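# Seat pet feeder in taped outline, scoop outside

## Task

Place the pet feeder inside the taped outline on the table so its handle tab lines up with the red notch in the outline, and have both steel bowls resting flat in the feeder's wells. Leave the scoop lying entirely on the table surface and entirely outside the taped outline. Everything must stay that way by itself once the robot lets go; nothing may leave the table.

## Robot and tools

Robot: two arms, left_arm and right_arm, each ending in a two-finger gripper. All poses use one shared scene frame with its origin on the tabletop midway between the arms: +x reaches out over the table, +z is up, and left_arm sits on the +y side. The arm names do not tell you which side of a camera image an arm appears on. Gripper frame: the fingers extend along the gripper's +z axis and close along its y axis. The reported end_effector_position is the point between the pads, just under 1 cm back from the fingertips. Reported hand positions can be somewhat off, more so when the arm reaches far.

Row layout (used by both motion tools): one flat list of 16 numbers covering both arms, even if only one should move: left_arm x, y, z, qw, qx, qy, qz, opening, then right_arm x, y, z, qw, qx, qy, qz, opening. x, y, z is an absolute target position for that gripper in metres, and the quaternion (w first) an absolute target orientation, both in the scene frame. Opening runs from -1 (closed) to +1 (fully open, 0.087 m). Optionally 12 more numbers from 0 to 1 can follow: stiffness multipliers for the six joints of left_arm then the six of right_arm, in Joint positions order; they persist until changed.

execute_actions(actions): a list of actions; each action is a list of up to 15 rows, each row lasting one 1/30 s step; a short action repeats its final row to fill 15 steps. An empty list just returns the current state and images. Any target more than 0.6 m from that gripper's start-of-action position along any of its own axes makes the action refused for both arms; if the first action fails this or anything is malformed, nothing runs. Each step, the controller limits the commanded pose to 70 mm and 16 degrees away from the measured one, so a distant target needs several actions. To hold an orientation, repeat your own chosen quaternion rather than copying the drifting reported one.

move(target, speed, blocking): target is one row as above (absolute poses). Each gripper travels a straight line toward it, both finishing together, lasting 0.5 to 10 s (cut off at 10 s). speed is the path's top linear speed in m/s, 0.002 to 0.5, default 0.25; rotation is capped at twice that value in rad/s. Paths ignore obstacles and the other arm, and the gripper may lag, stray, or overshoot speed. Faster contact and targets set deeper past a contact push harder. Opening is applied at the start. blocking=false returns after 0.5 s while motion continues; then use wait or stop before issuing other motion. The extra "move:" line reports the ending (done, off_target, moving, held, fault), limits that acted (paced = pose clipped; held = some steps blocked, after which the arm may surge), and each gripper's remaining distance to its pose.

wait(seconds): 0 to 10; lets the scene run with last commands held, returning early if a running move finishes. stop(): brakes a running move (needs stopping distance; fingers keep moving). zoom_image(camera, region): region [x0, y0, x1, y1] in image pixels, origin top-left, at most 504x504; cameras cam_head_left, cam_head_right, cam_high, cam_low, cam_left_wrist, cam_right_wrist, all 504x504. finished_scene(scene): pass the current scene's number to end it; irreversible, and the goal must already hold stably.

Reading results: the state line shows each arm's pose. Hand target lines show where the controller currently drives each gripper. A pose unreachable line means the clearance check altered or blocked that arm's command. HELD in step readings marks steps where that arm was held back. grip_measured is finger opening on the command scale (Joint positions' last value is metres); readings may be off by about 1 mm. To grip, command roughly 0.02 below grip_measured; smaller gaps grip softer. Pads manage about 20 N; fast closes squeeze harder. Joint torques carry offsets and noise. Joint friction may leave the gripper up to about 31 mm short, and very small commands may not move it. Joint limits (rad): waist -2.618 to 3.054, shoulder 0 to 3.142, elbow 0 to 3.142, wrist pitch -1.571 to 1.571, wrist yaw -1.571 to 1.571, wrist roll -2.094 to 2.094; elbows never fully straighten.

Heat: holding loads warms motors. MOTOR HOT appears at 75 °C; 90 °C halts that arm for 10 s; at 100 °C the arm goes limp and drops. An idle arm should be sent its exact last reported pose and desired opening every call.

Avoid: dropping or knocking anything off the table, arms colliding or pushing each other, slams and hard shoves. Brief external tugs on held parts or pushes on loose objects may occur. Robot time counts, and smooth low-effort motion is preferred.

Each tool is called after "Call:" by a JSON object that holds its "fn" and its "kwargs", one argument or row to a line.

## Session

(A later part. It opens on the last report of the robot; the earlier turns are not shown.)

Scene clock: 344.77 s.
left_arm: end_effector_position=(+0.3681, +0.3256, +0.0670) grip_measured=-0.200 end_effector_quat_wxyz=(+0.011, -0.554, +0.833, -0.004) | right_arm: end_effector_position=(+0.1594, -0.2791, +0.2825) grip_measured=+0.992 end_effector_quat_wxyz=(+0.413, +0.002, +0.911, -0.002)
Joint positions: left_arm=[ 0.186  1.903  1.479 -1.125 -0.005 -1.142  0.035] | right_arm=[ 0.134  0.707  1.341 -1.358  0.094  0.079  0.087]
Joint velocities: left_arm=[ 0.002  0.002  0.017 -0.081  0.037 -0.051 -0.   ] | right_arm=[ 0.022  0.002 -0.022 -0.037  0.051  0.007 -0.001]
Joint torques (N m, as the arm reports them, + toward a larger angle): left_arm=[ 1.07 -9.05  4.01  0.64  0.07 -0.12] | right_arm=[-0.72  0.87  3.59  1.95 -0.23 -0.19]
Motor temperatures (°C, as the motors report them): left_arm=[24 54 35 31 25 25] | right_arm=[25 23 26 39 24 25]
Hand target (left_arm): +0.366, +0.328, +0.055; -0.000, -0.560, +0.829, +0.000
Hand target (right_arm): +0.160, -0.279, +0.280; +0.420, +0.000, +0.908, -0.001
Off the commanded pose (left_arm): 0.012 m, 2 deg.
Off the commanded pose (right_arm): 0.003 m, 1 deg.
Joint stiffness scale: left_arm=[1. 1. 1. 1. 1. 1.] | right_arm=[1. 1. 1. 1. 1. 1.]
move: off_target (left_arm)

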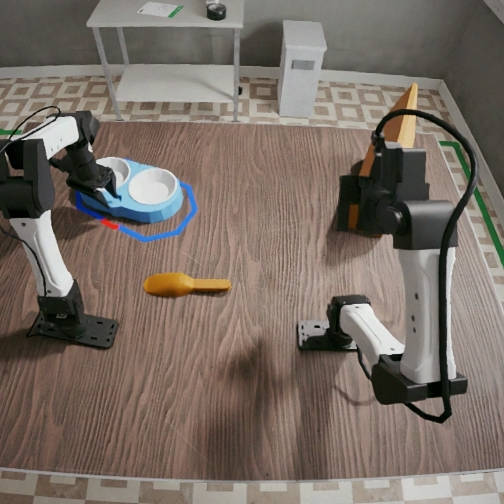

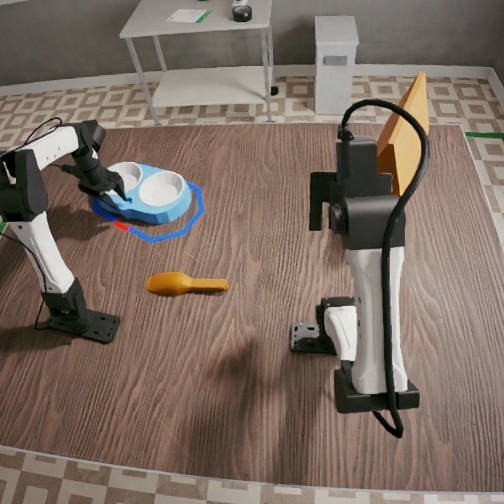

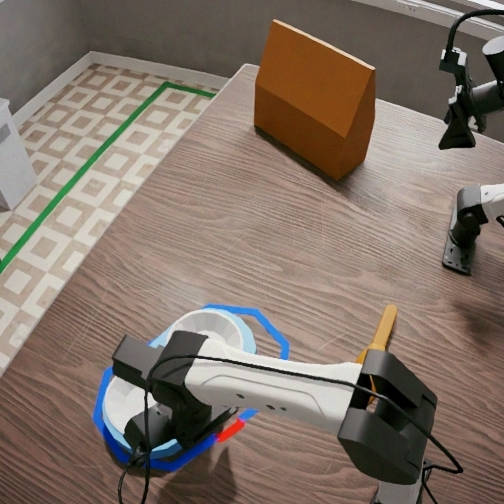

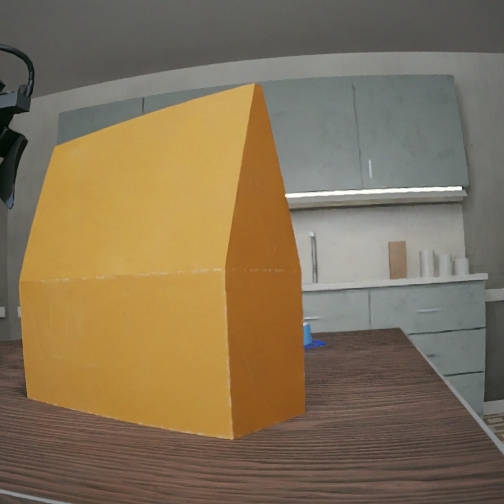

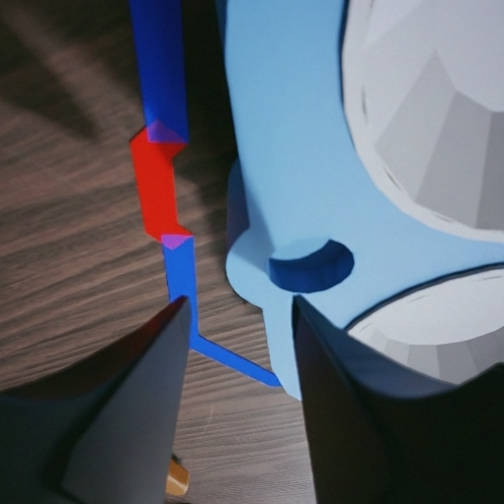

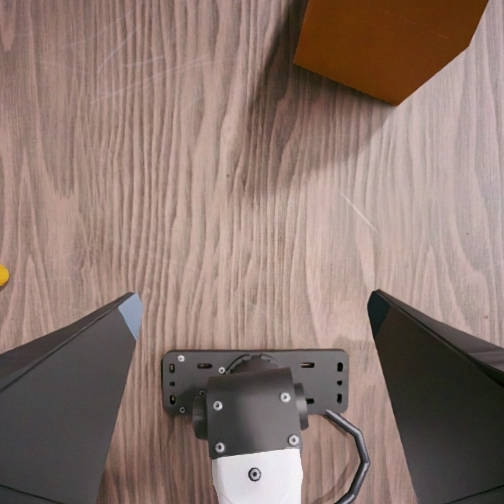

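Call:
{"fn": "move", "kwargs": {
  "target": [0.367,0.33,0.034,0,-0.56,0.829,0,-0.2,0.16,-0.279,0.28,0.42,0,0.907,0,1],
  "speed": 0.04
}}

Call:
{"fn": "move", "kwargs": {
  "target": [0.368,0.328,0.045,0,-0.56,0.829,0,-0.7,0.16,-0.279,0.28,0.42,0,0.907,0,1]
}}

Call:
{"fn": "move", "kwargs": {
  "target": [0.343,0.338,0.047,0,-0.475,0.88,0,-0.7,0.16,-0.279,0.28,0.42,0,0.907,0,1],
  "speed": 0.05
}}

Scene clock: 356.33 s.
left_arm: end_effector_position=(+0.3701, +0.3278, +0.0458) grip_measured=-0.200 end_effector_quat_wxyz=(+0.010, -0.556, +0.831, -0.004) | right_arm: end_effector_position=(+0.1594, -0.2791, +0.2825) grip_measured=+0.992 end_effector_quat_wxyz=(+0.413, +0.002, +0.911, -0.002)
Joint positions: left_arm=[ 0.192  1.928  1.427 -1.048 -0.005 -1.142  0.035] | right_arm=[ 0.134  0.707  1.341 -1.358  0.094  0.079  0.087]
Joint velocities: left_arm=[-0.007  0.012 -0.002  0.022  0.051  0.007 -0.001] | right_arm=[ 0.027  0.002  0.012 -0.007  0.022 -0.037 -0.   ]
Joint torques (N m, as the arm reports them, + toward a larger angle): left_arm=[ 1.03 -9.32  4.06  0.65  0.1  -0.08] | right_arm=[-0.6   0.53  3.72  1.94 -0.19 -0.13]
Motor temperatures (°C, as the motors report them): left_arm=[24 52 34 30 25 25] | right_arm=[25 23 26 39 24 25]
Hand target (left_arm): +0.367, +0.330, +0.035; +0.000, -0.560, +0.829, -0.000
Hand target (right_arm): +0.160, -0.279, +0.280; +0.420, +0.000, +0.908, -0.001
Off the commanded pose (left_arm): 0.012 m, 1 deg.
Off the commanded pose (right_arm): 0.003 m, 1 deg.
Joint stiffness scale: left_arm=[1. 1. 1. 1. 1. 1.] | right_arm=[1. 1. 1. 1. 1. 1.]
move: off_target (left_arm)

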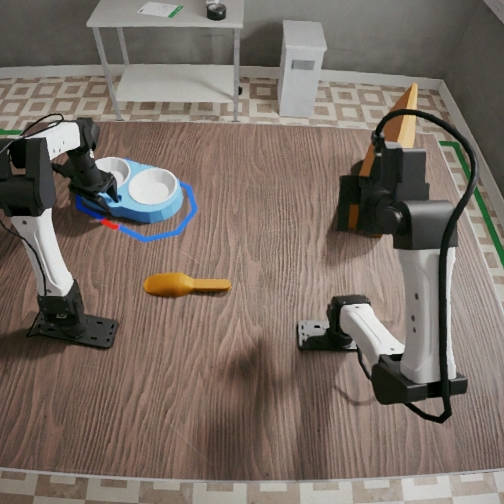

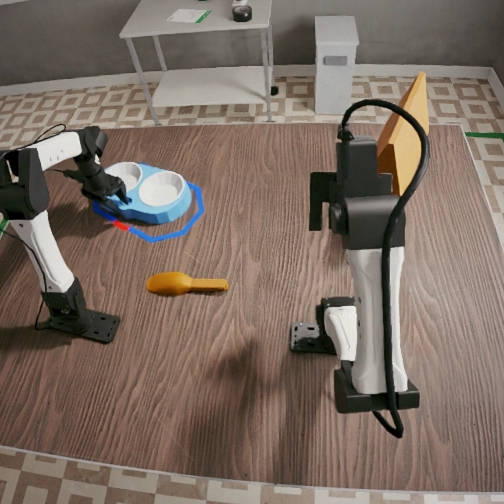

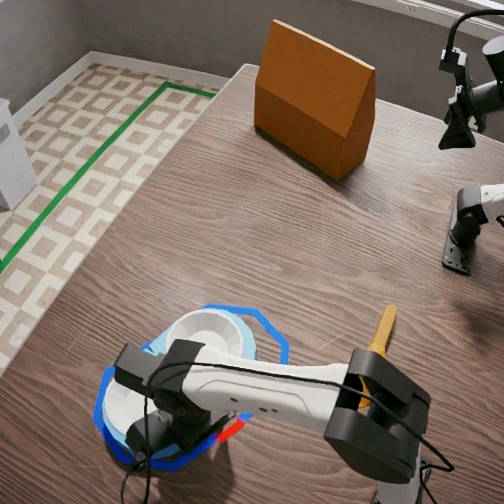

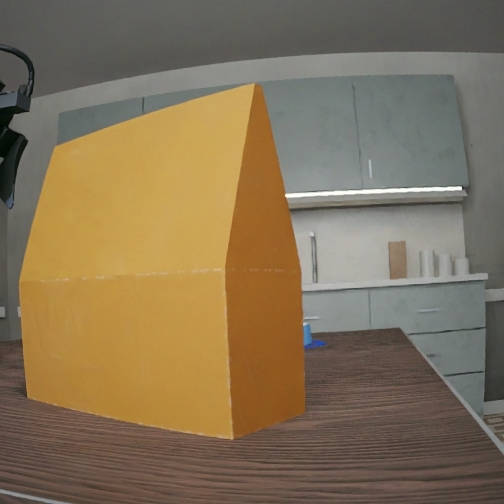

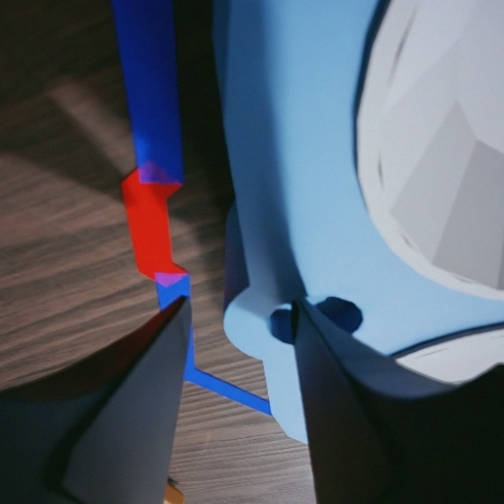

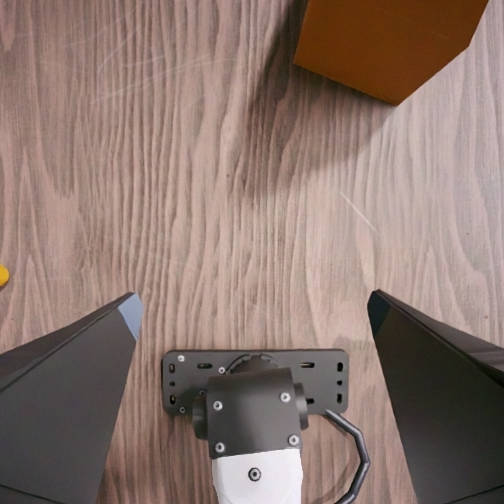

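Scene clock: 357.03 s.
left_arm: end_effector_position=(+0.3703, +0.3273, +0.0459) grip_measured=-0.649 end_effector_quat_wxyz=(+0.010, -0.556, +0.831, -0.005) | right_arm: end_effector_position=(+0.1594, -0.2791, +0.2825) grip_measured=+0.992 end_effector_quat_wxyz=(+0.413, +0.002, +0.911, -0.002)
Joint positions: left_arm=[ 0.192  1.928  1.427 -1.047 -0.002 -1.141  0.015] | right_arm=[ 0.134  0.707  1.341 -1.358  0.094  0.079  0.087]
Joint velocities: left_arm=[-0.007 -0.007 -0.022  0.007  0.022 -0.095  0.   ] | right_arm=[-0.017  0.017 -0.002  0.037 -0.051  0.007 -0.001]
Joint torques (N m, as the arm reports them, + toward a larger angle): left_arm=[ 0.57 -9.87  6.45  0.15  0.08 -0.14] | right_arm=[-0.84  0.48  3.61  1.96 -0.18 -0.17]
Motor temperatures (°C, as the motors report them): left_arm=[24 52 34 30 25 25] | right_arm=[25 23 26 39 24 25]
Hand target (left_arm): +0.368, +0.328, +0.045; +0.000, -0.560, +0.829, -0.000
Hand target (right_arm): +0.160, -0.279, +0.280; +0.420, +0.000, +0.908, -0.001
Off the commanded pose (left_arm): 0.003 m, 1 deg.
Off the commanded pose (right_arm): 0.003 m, 1 deg.
Joint stiffness scale: left_arm=[1. 1. 1. 1. 1. 1.] | right_arm=[1. 1. 1. 1. 1. 1.]
move: done

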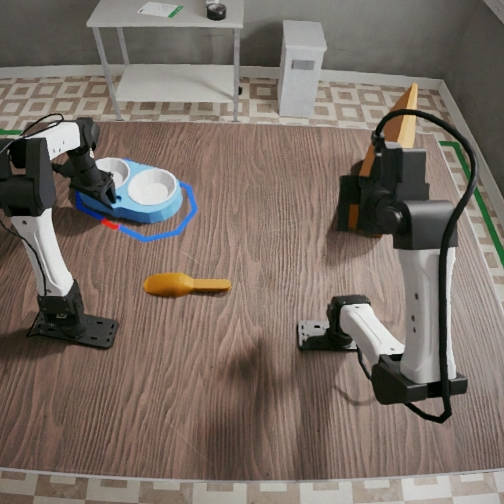

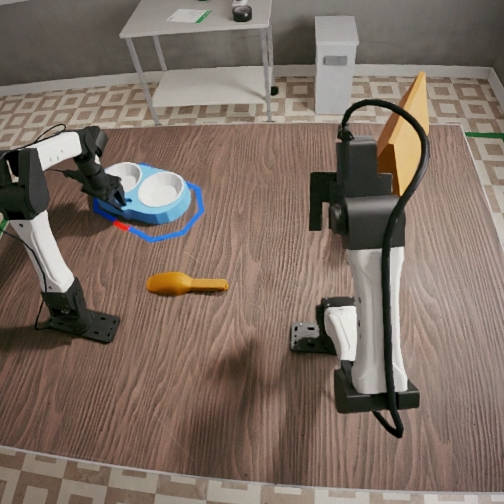

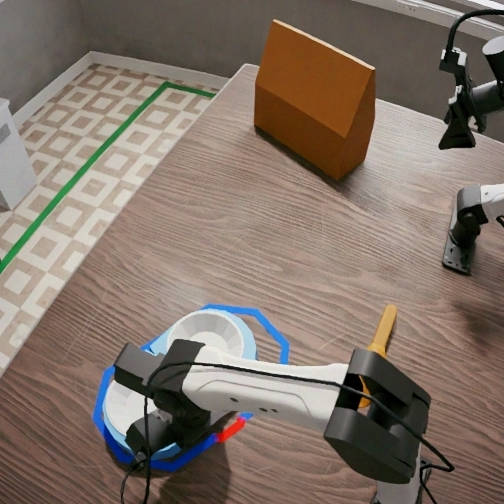

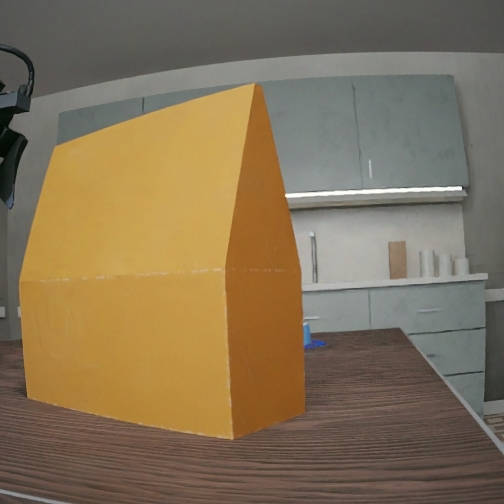

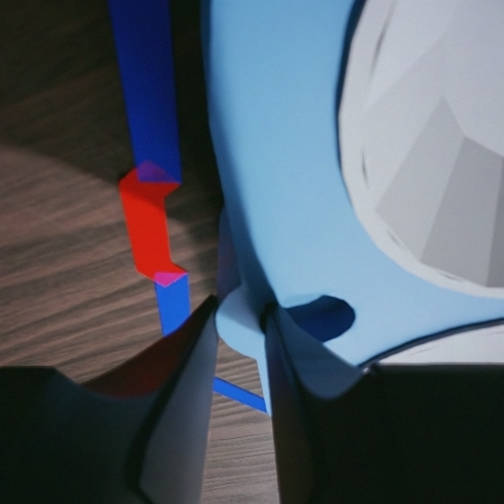

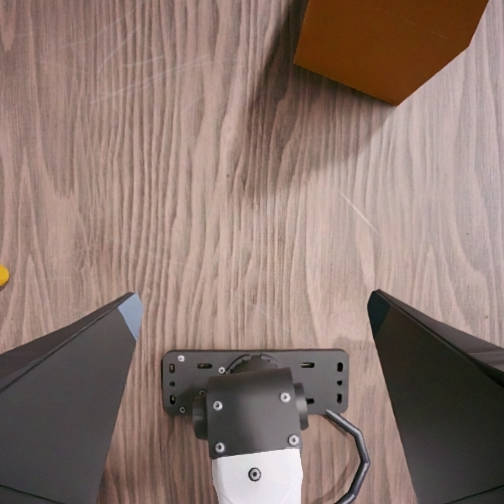

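Scene clock: 359.20 s.
left_arm: end_effector_position=(+0.3534, +0.3349, +0.0459) grip_measured=-0.649 end_effector_quat_wxyz=(+0.007, -0.483, +0.876, -0.003) | right_arm: end_effector_position=(+0.1594, -0.2791, +0.2825) grip_measured=+0.992 end_effector_quat_wxyz=(+0.413, +0.002, +0.911, -0.002)
Joint positions: left_arm=[ 0.206  1.898  1.386 -1.044 -0.    -0.955  0.015] | right_arm=[ 0.134  0.707  1.341 -1.358  0.094  0.079  0.087]
Joint velocities: left_arm=[-0.017 -0.002 -0.002  0.037 -0.081 -0.037 -0.   ] | right_arm=[-0.002  0.007 -0.002  0.022 -0.066 -0.051  0.   ]
Joint torques (N m, as the arm reports them, + toward a larger angle): left_arm=[  1.   -12.64   3.59   0.3    0.08   0.16] | right_arm=[-0.87  0.55  3.58  1.97 -0.2  -0.15]
Motor temperatures (°C, as the motors report them): left_arm=[24 52 34 30 25 25] | right_arm=[25 23 26 39 24 25]
Hand target (left_arm): +0.343, +0.337, +0.047; -0.000, -0.475, +0.880, -0.000
Hand target (right_arm): +0.160, -0.279, +0.280; +0.420, +0.000, +0.908, -0.001
Off the commanded pose (left_arm): 0.011 m, 1 deg.
Off the commanded pose (right_arm): 0.003 m, 1 deg.
Joint stiffness scale: left_arm=[1. 1. 1. 1. 1. 1.] | right_arm=[1. 1. 1. 1. 1. 1.]
move: off_target (left_arm)

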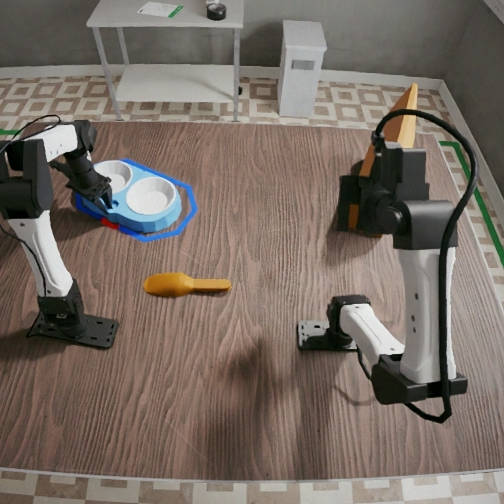

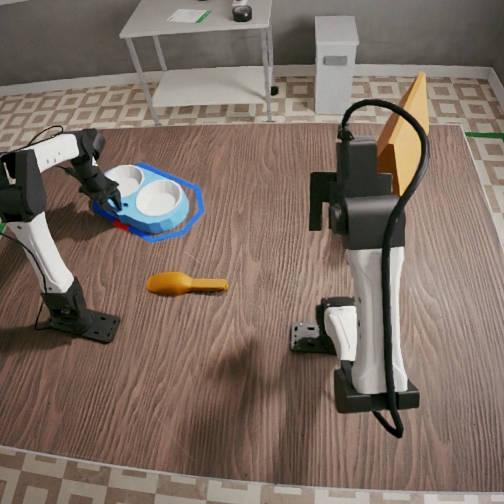

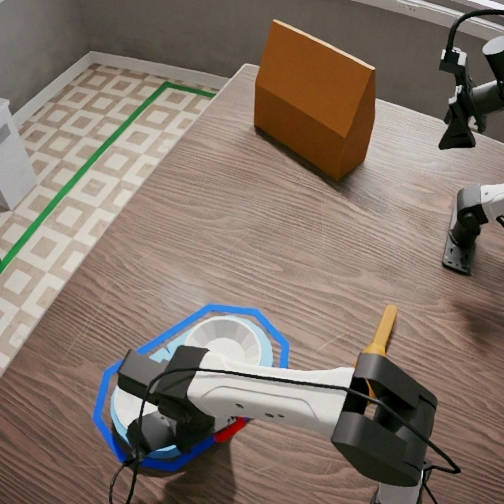

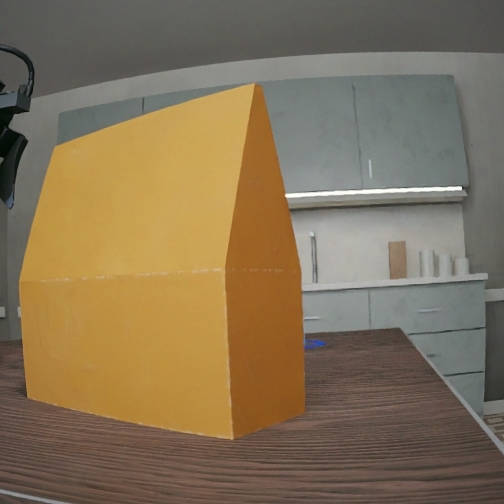

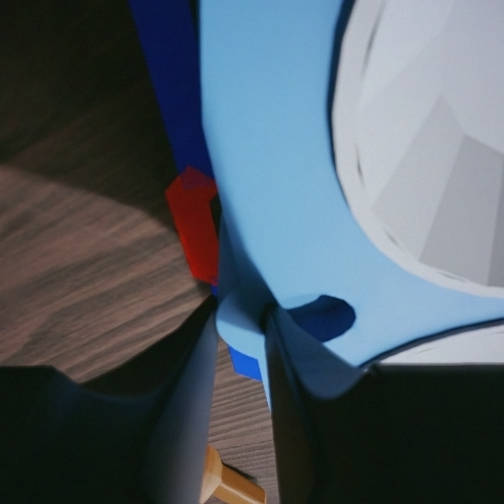

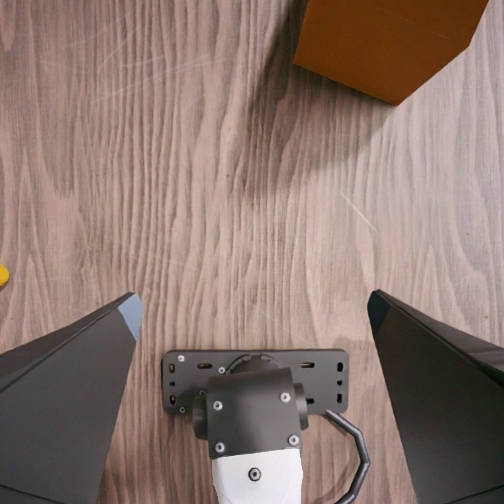

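Call:
{"fn": "move", "kwargs": {
  "target": [0.353,0.335,0.046,0,-0.483,0.876,0,-0.3,0.16,-0.279,0.28,0.42,0,0.907,0,1]
}}

Call:
{"fn": "move", "kwargs": {
  "target": [0.35,0.337,0.12,0,-0.483,0.876,0,-0.3,0.16,-0.279,0.28,0.42,0,0.907,0,1],
  "speed": 0.15
}}

Call:
{"fn": "move", "kwargs": {
  "target": [0.42,0.29,0.33,0.383,0,0.924,0,1,0.16,-0.279,0.28,0.42,0,0.907,0,1],
  "speed": 0.4
}}

Scene clock: 372.00 s.
left_arm: end_effector_position=(+0.3530, +0.3349, +0.0458) grip_measured=-0.300 end_effector_quat_wxyz=(+0.006, -0.482, +0.876, -0.003) | right_arm: end_effector_position=(+0.1594, -0.2791, +0.2825) grip_measured=+0.992 end_effector_quat_wxyz=(+0.413, +0.002, +0.911, -0.002)
Joint positions: left_arm=[ 0.206  1.898  1.385 -1.045  0.    -0.953  0.031] | right_arm=[ 0.134  0.707  1.341 -1.358  0.094  0.079  0.087]
Joint velocities: left_arm=[-0.002  0.027  0.002  0.037  0.022 -0.022 -0.   ] | right_arm=[-0.002 -0.012 -0.007  0.022  0.022 -0.022  0.   ]
Joint torques (N m, as the arm reports them, + toward a larger angle): left_arm=[ 0.31 -9.68  6.76  0.21  0.05 -0.08] | right_arm=[-0.69  0.65  3.5   1.93 -0.17 -0.18]
Motor temperatures (°C, as the motors report them): left_arm=[24 53 33 29 25 25] | right_arm=[25 23 26 40 24 25]
Hand target (left_arm): +0.353, +0.335, +0.046; +0.000, -0.483, +0.876, -0.000
Hand target (right_arm): +0.160, -0.279, +0.280; +0.420, +0.000, +0.908, -0.001
Off the commanded pose (left_arm): 0.000 m, 1 deg.
Off the commanded pose (right_arm): 0.003 m, 1 deg.
Joint stiffness scale: left_arm=[1. 1. 1. 1. 1. 1.] | right_arm=[1. 1. 1. 1. 1. 1.]
move: done

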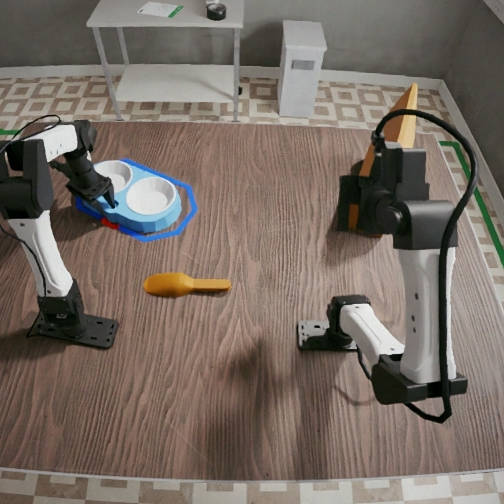

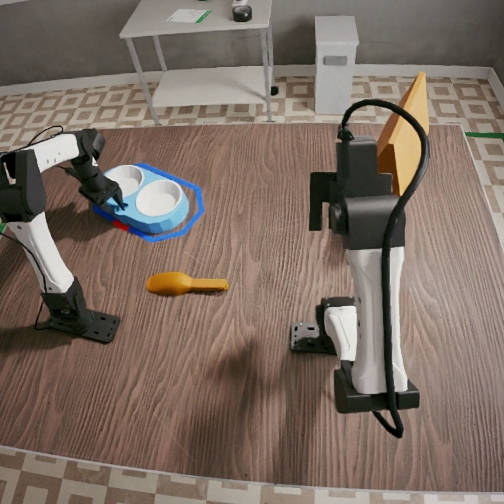

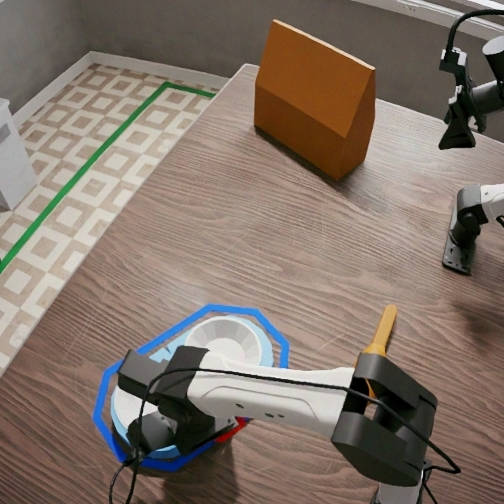

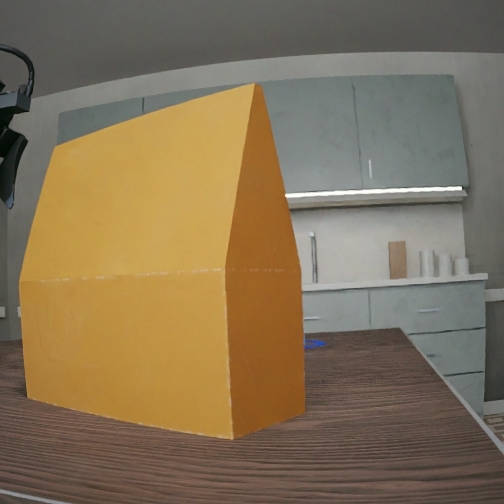

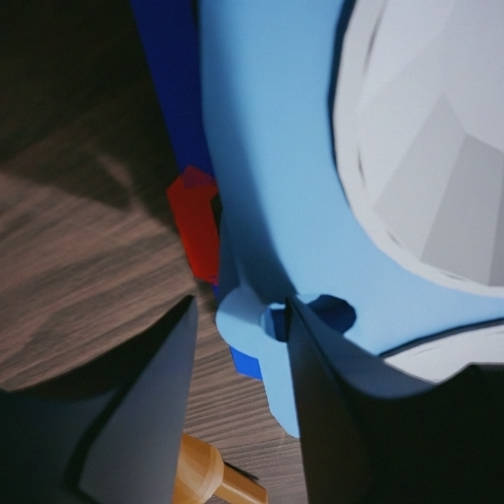

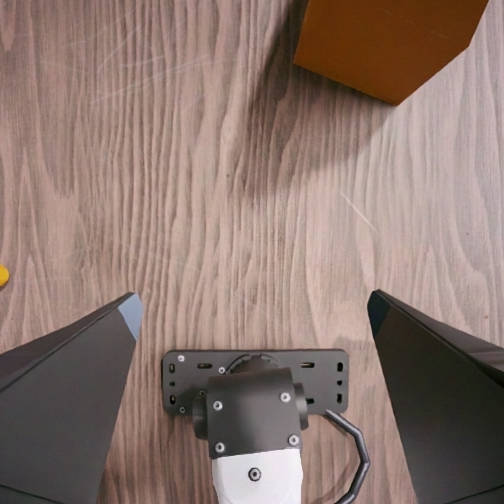

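Scene clock: 373.13 s.
left_arm: end_effector_position=(+0.3488, +0.3346, +0.1109) grip_measured=-0.300 end_effector_quat_wxyz=(-0.007, -0.482, +0.876, +0.003) | right_arm: end_effector_position=(+0.1594, -0.2791, +0.2825) grip_measured=+0.992 end_effector_quat_wxyz=(+0.413, +0.002, +0.911, -0.002)
Joint positions: left_arm=[ 0.206  1.873  1.61  -1.324  0.    -0.953  0.031] | right_arm=[ 0.134  0.707  1.341 -1.358  0.094  0.079  0.087]
Joint velocities: left_arm=[-0.007 -0.007  0.002  0.007 -0.022 -0.007  0.001] | right_arm=[-0.002 -0.012  0.012 -0.022  0.022  0.051  0.001]
Joint torques (N m, as the arm reports them, + toward a larger angle): left_arm=[  0.74 -11.48   7.43   0.16   0.05  -0.03] | right_arm=[-0.69  0.61  3.53  1.94 -0.21 -0.18]
Motor temperatures (°C, as the motors report them): left_arm=[24 53 33 29 25 25] | right_arm=[25 23 26 40 24 25]
Hand target (left_arm): +0.350, +0.337, +0.120; +0.000, -0.483, +0.876, -0.000
Hand target (right_arm): +0.160, -0.279, +0.280; +0.420, +0.000, +0.908, -0.001
Off the commanded pose (left_arm): 0.010 m, 1 deg.
Off the commanded pose (right_arm): 0.003 m, 1 deg.
Joint stiffness scale: left_arm=[1. 1. 1. 1. 1. 1.] | right_arm=[1. 1. 1. 1. 1. 1.]
move: done

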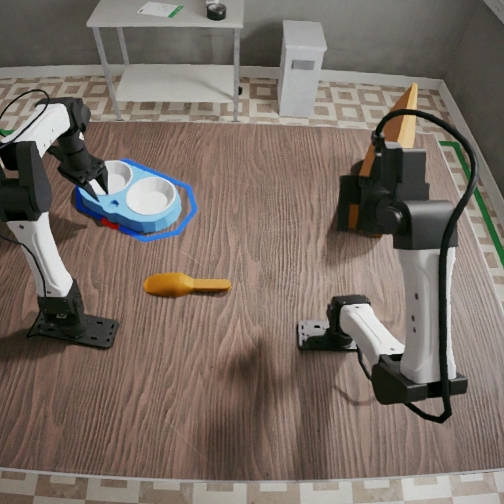

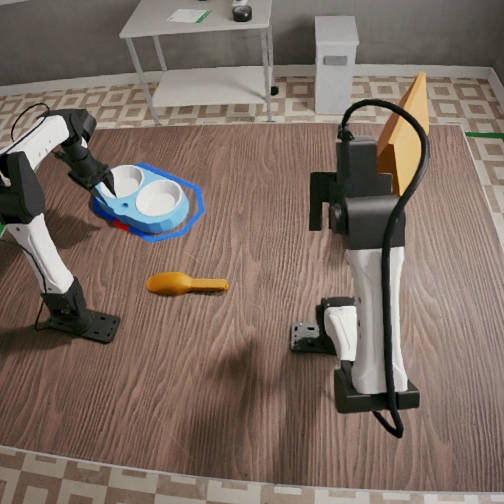

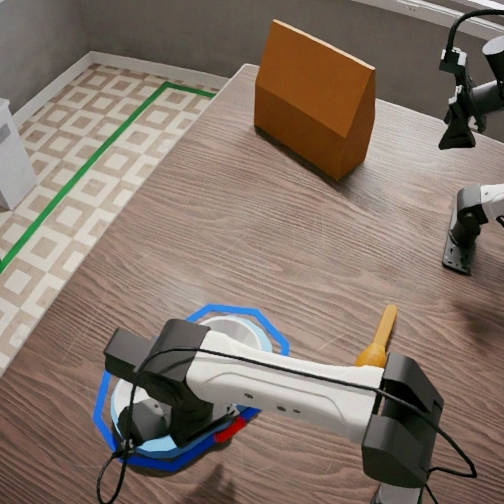

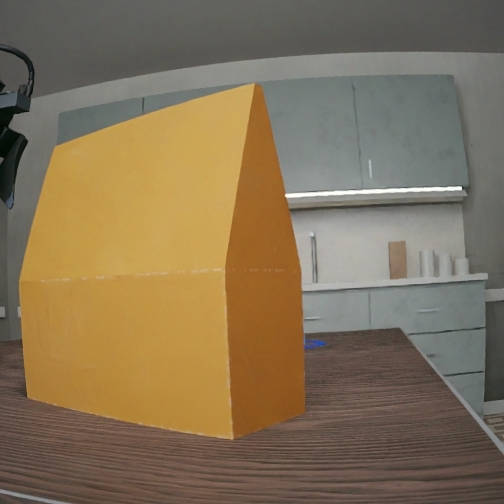

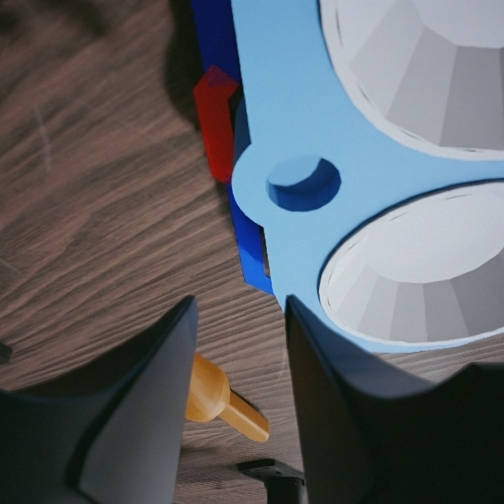

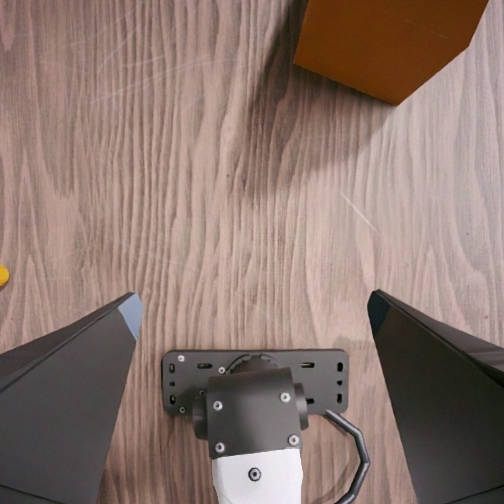

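Scene clock: 375.37 s.
left_arm: end_effector_position=(+0.4187, +0.2958, +0.3122) grip_measured=+0.999 end_effector_quat_wxyz=(+0.358, -0.005, +0.934, +0.008) | right_arm: end_effector_position=(+0.1594, -0.2791, +0.2825) grip_measured=+0.992 end_effector_quat_wxyz=(+0.413, +0.002, +0.911, -0.002)
Joint positions: left_arm=[-0.036  1.736  2.144 -1.258 -0.146 -0.147  0.087] | right_arm=[ 0.134  0.707  1.341 -1.358  0.094  0.079  0.087]
Joint velocities: left_arm=[-0.012  0.007 -0.007  0.037  0.066 -0.007 -0.   ] | right_arm=[-0.012 -0.002  0.002  0.007  0.022 -0.037  0.001]
Joint torques (N m, as the arm reports them, + toward a larger angle): left_arm=[ -0.05 -10.05   7.54   2.01   0.12   0.01] | right_arm=[-0.79  0.72  3.68  1.88 -0.17 -0.21]
Motor temperatures (°C, as the motors report them): left_arm=[24 53 34 29 25 25] | right_arm=[25 23 26 40 24 25]
Hand target (left_arm): +0.420, +0.292, +0.328; +0.383, +0.001, +0.924, +0.001
Hand target (right_arm): +0.160, -0.279, +0.280; +0.420, +0.000, +0.908, -0.001
Off the commanded pose (left_arm): 0.019 m, 3 deg.
Off the commanded pose (right_arm): 0.003 m, 1 deg.
Joint stiffness scale: left_arm=[1. 1. 1. 1. 1. 1.] | right_arm=[1. 1. 1. 1. 1. 1.]
move: off_target (left_arm)

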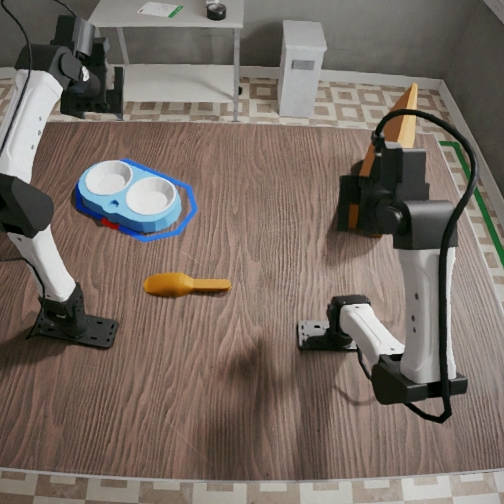

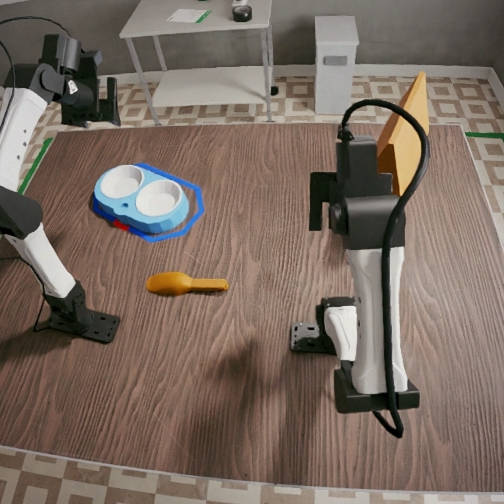

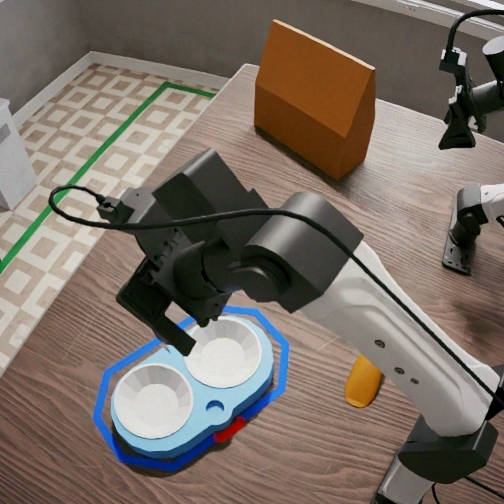

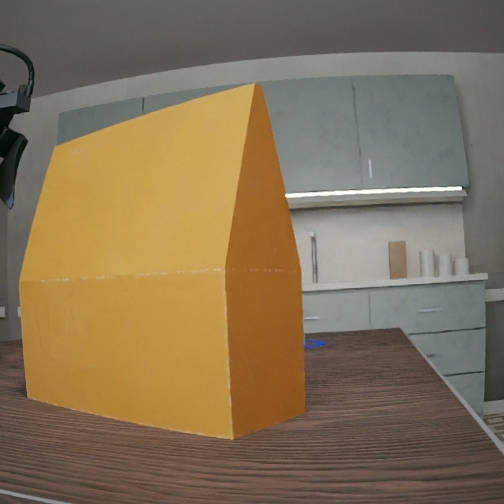

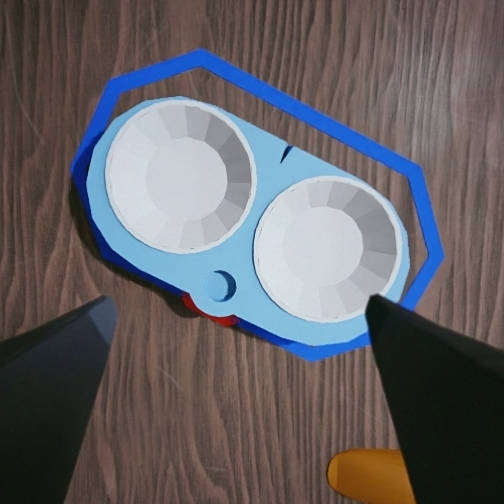

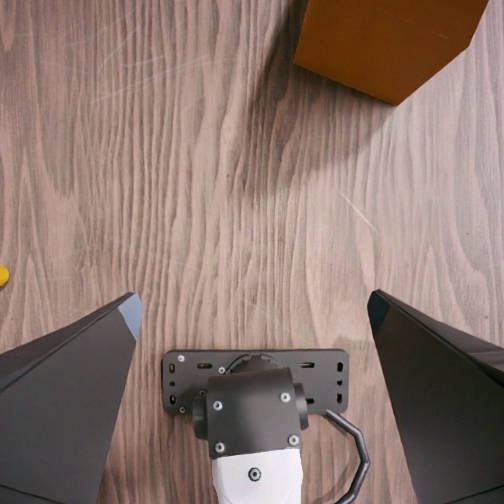

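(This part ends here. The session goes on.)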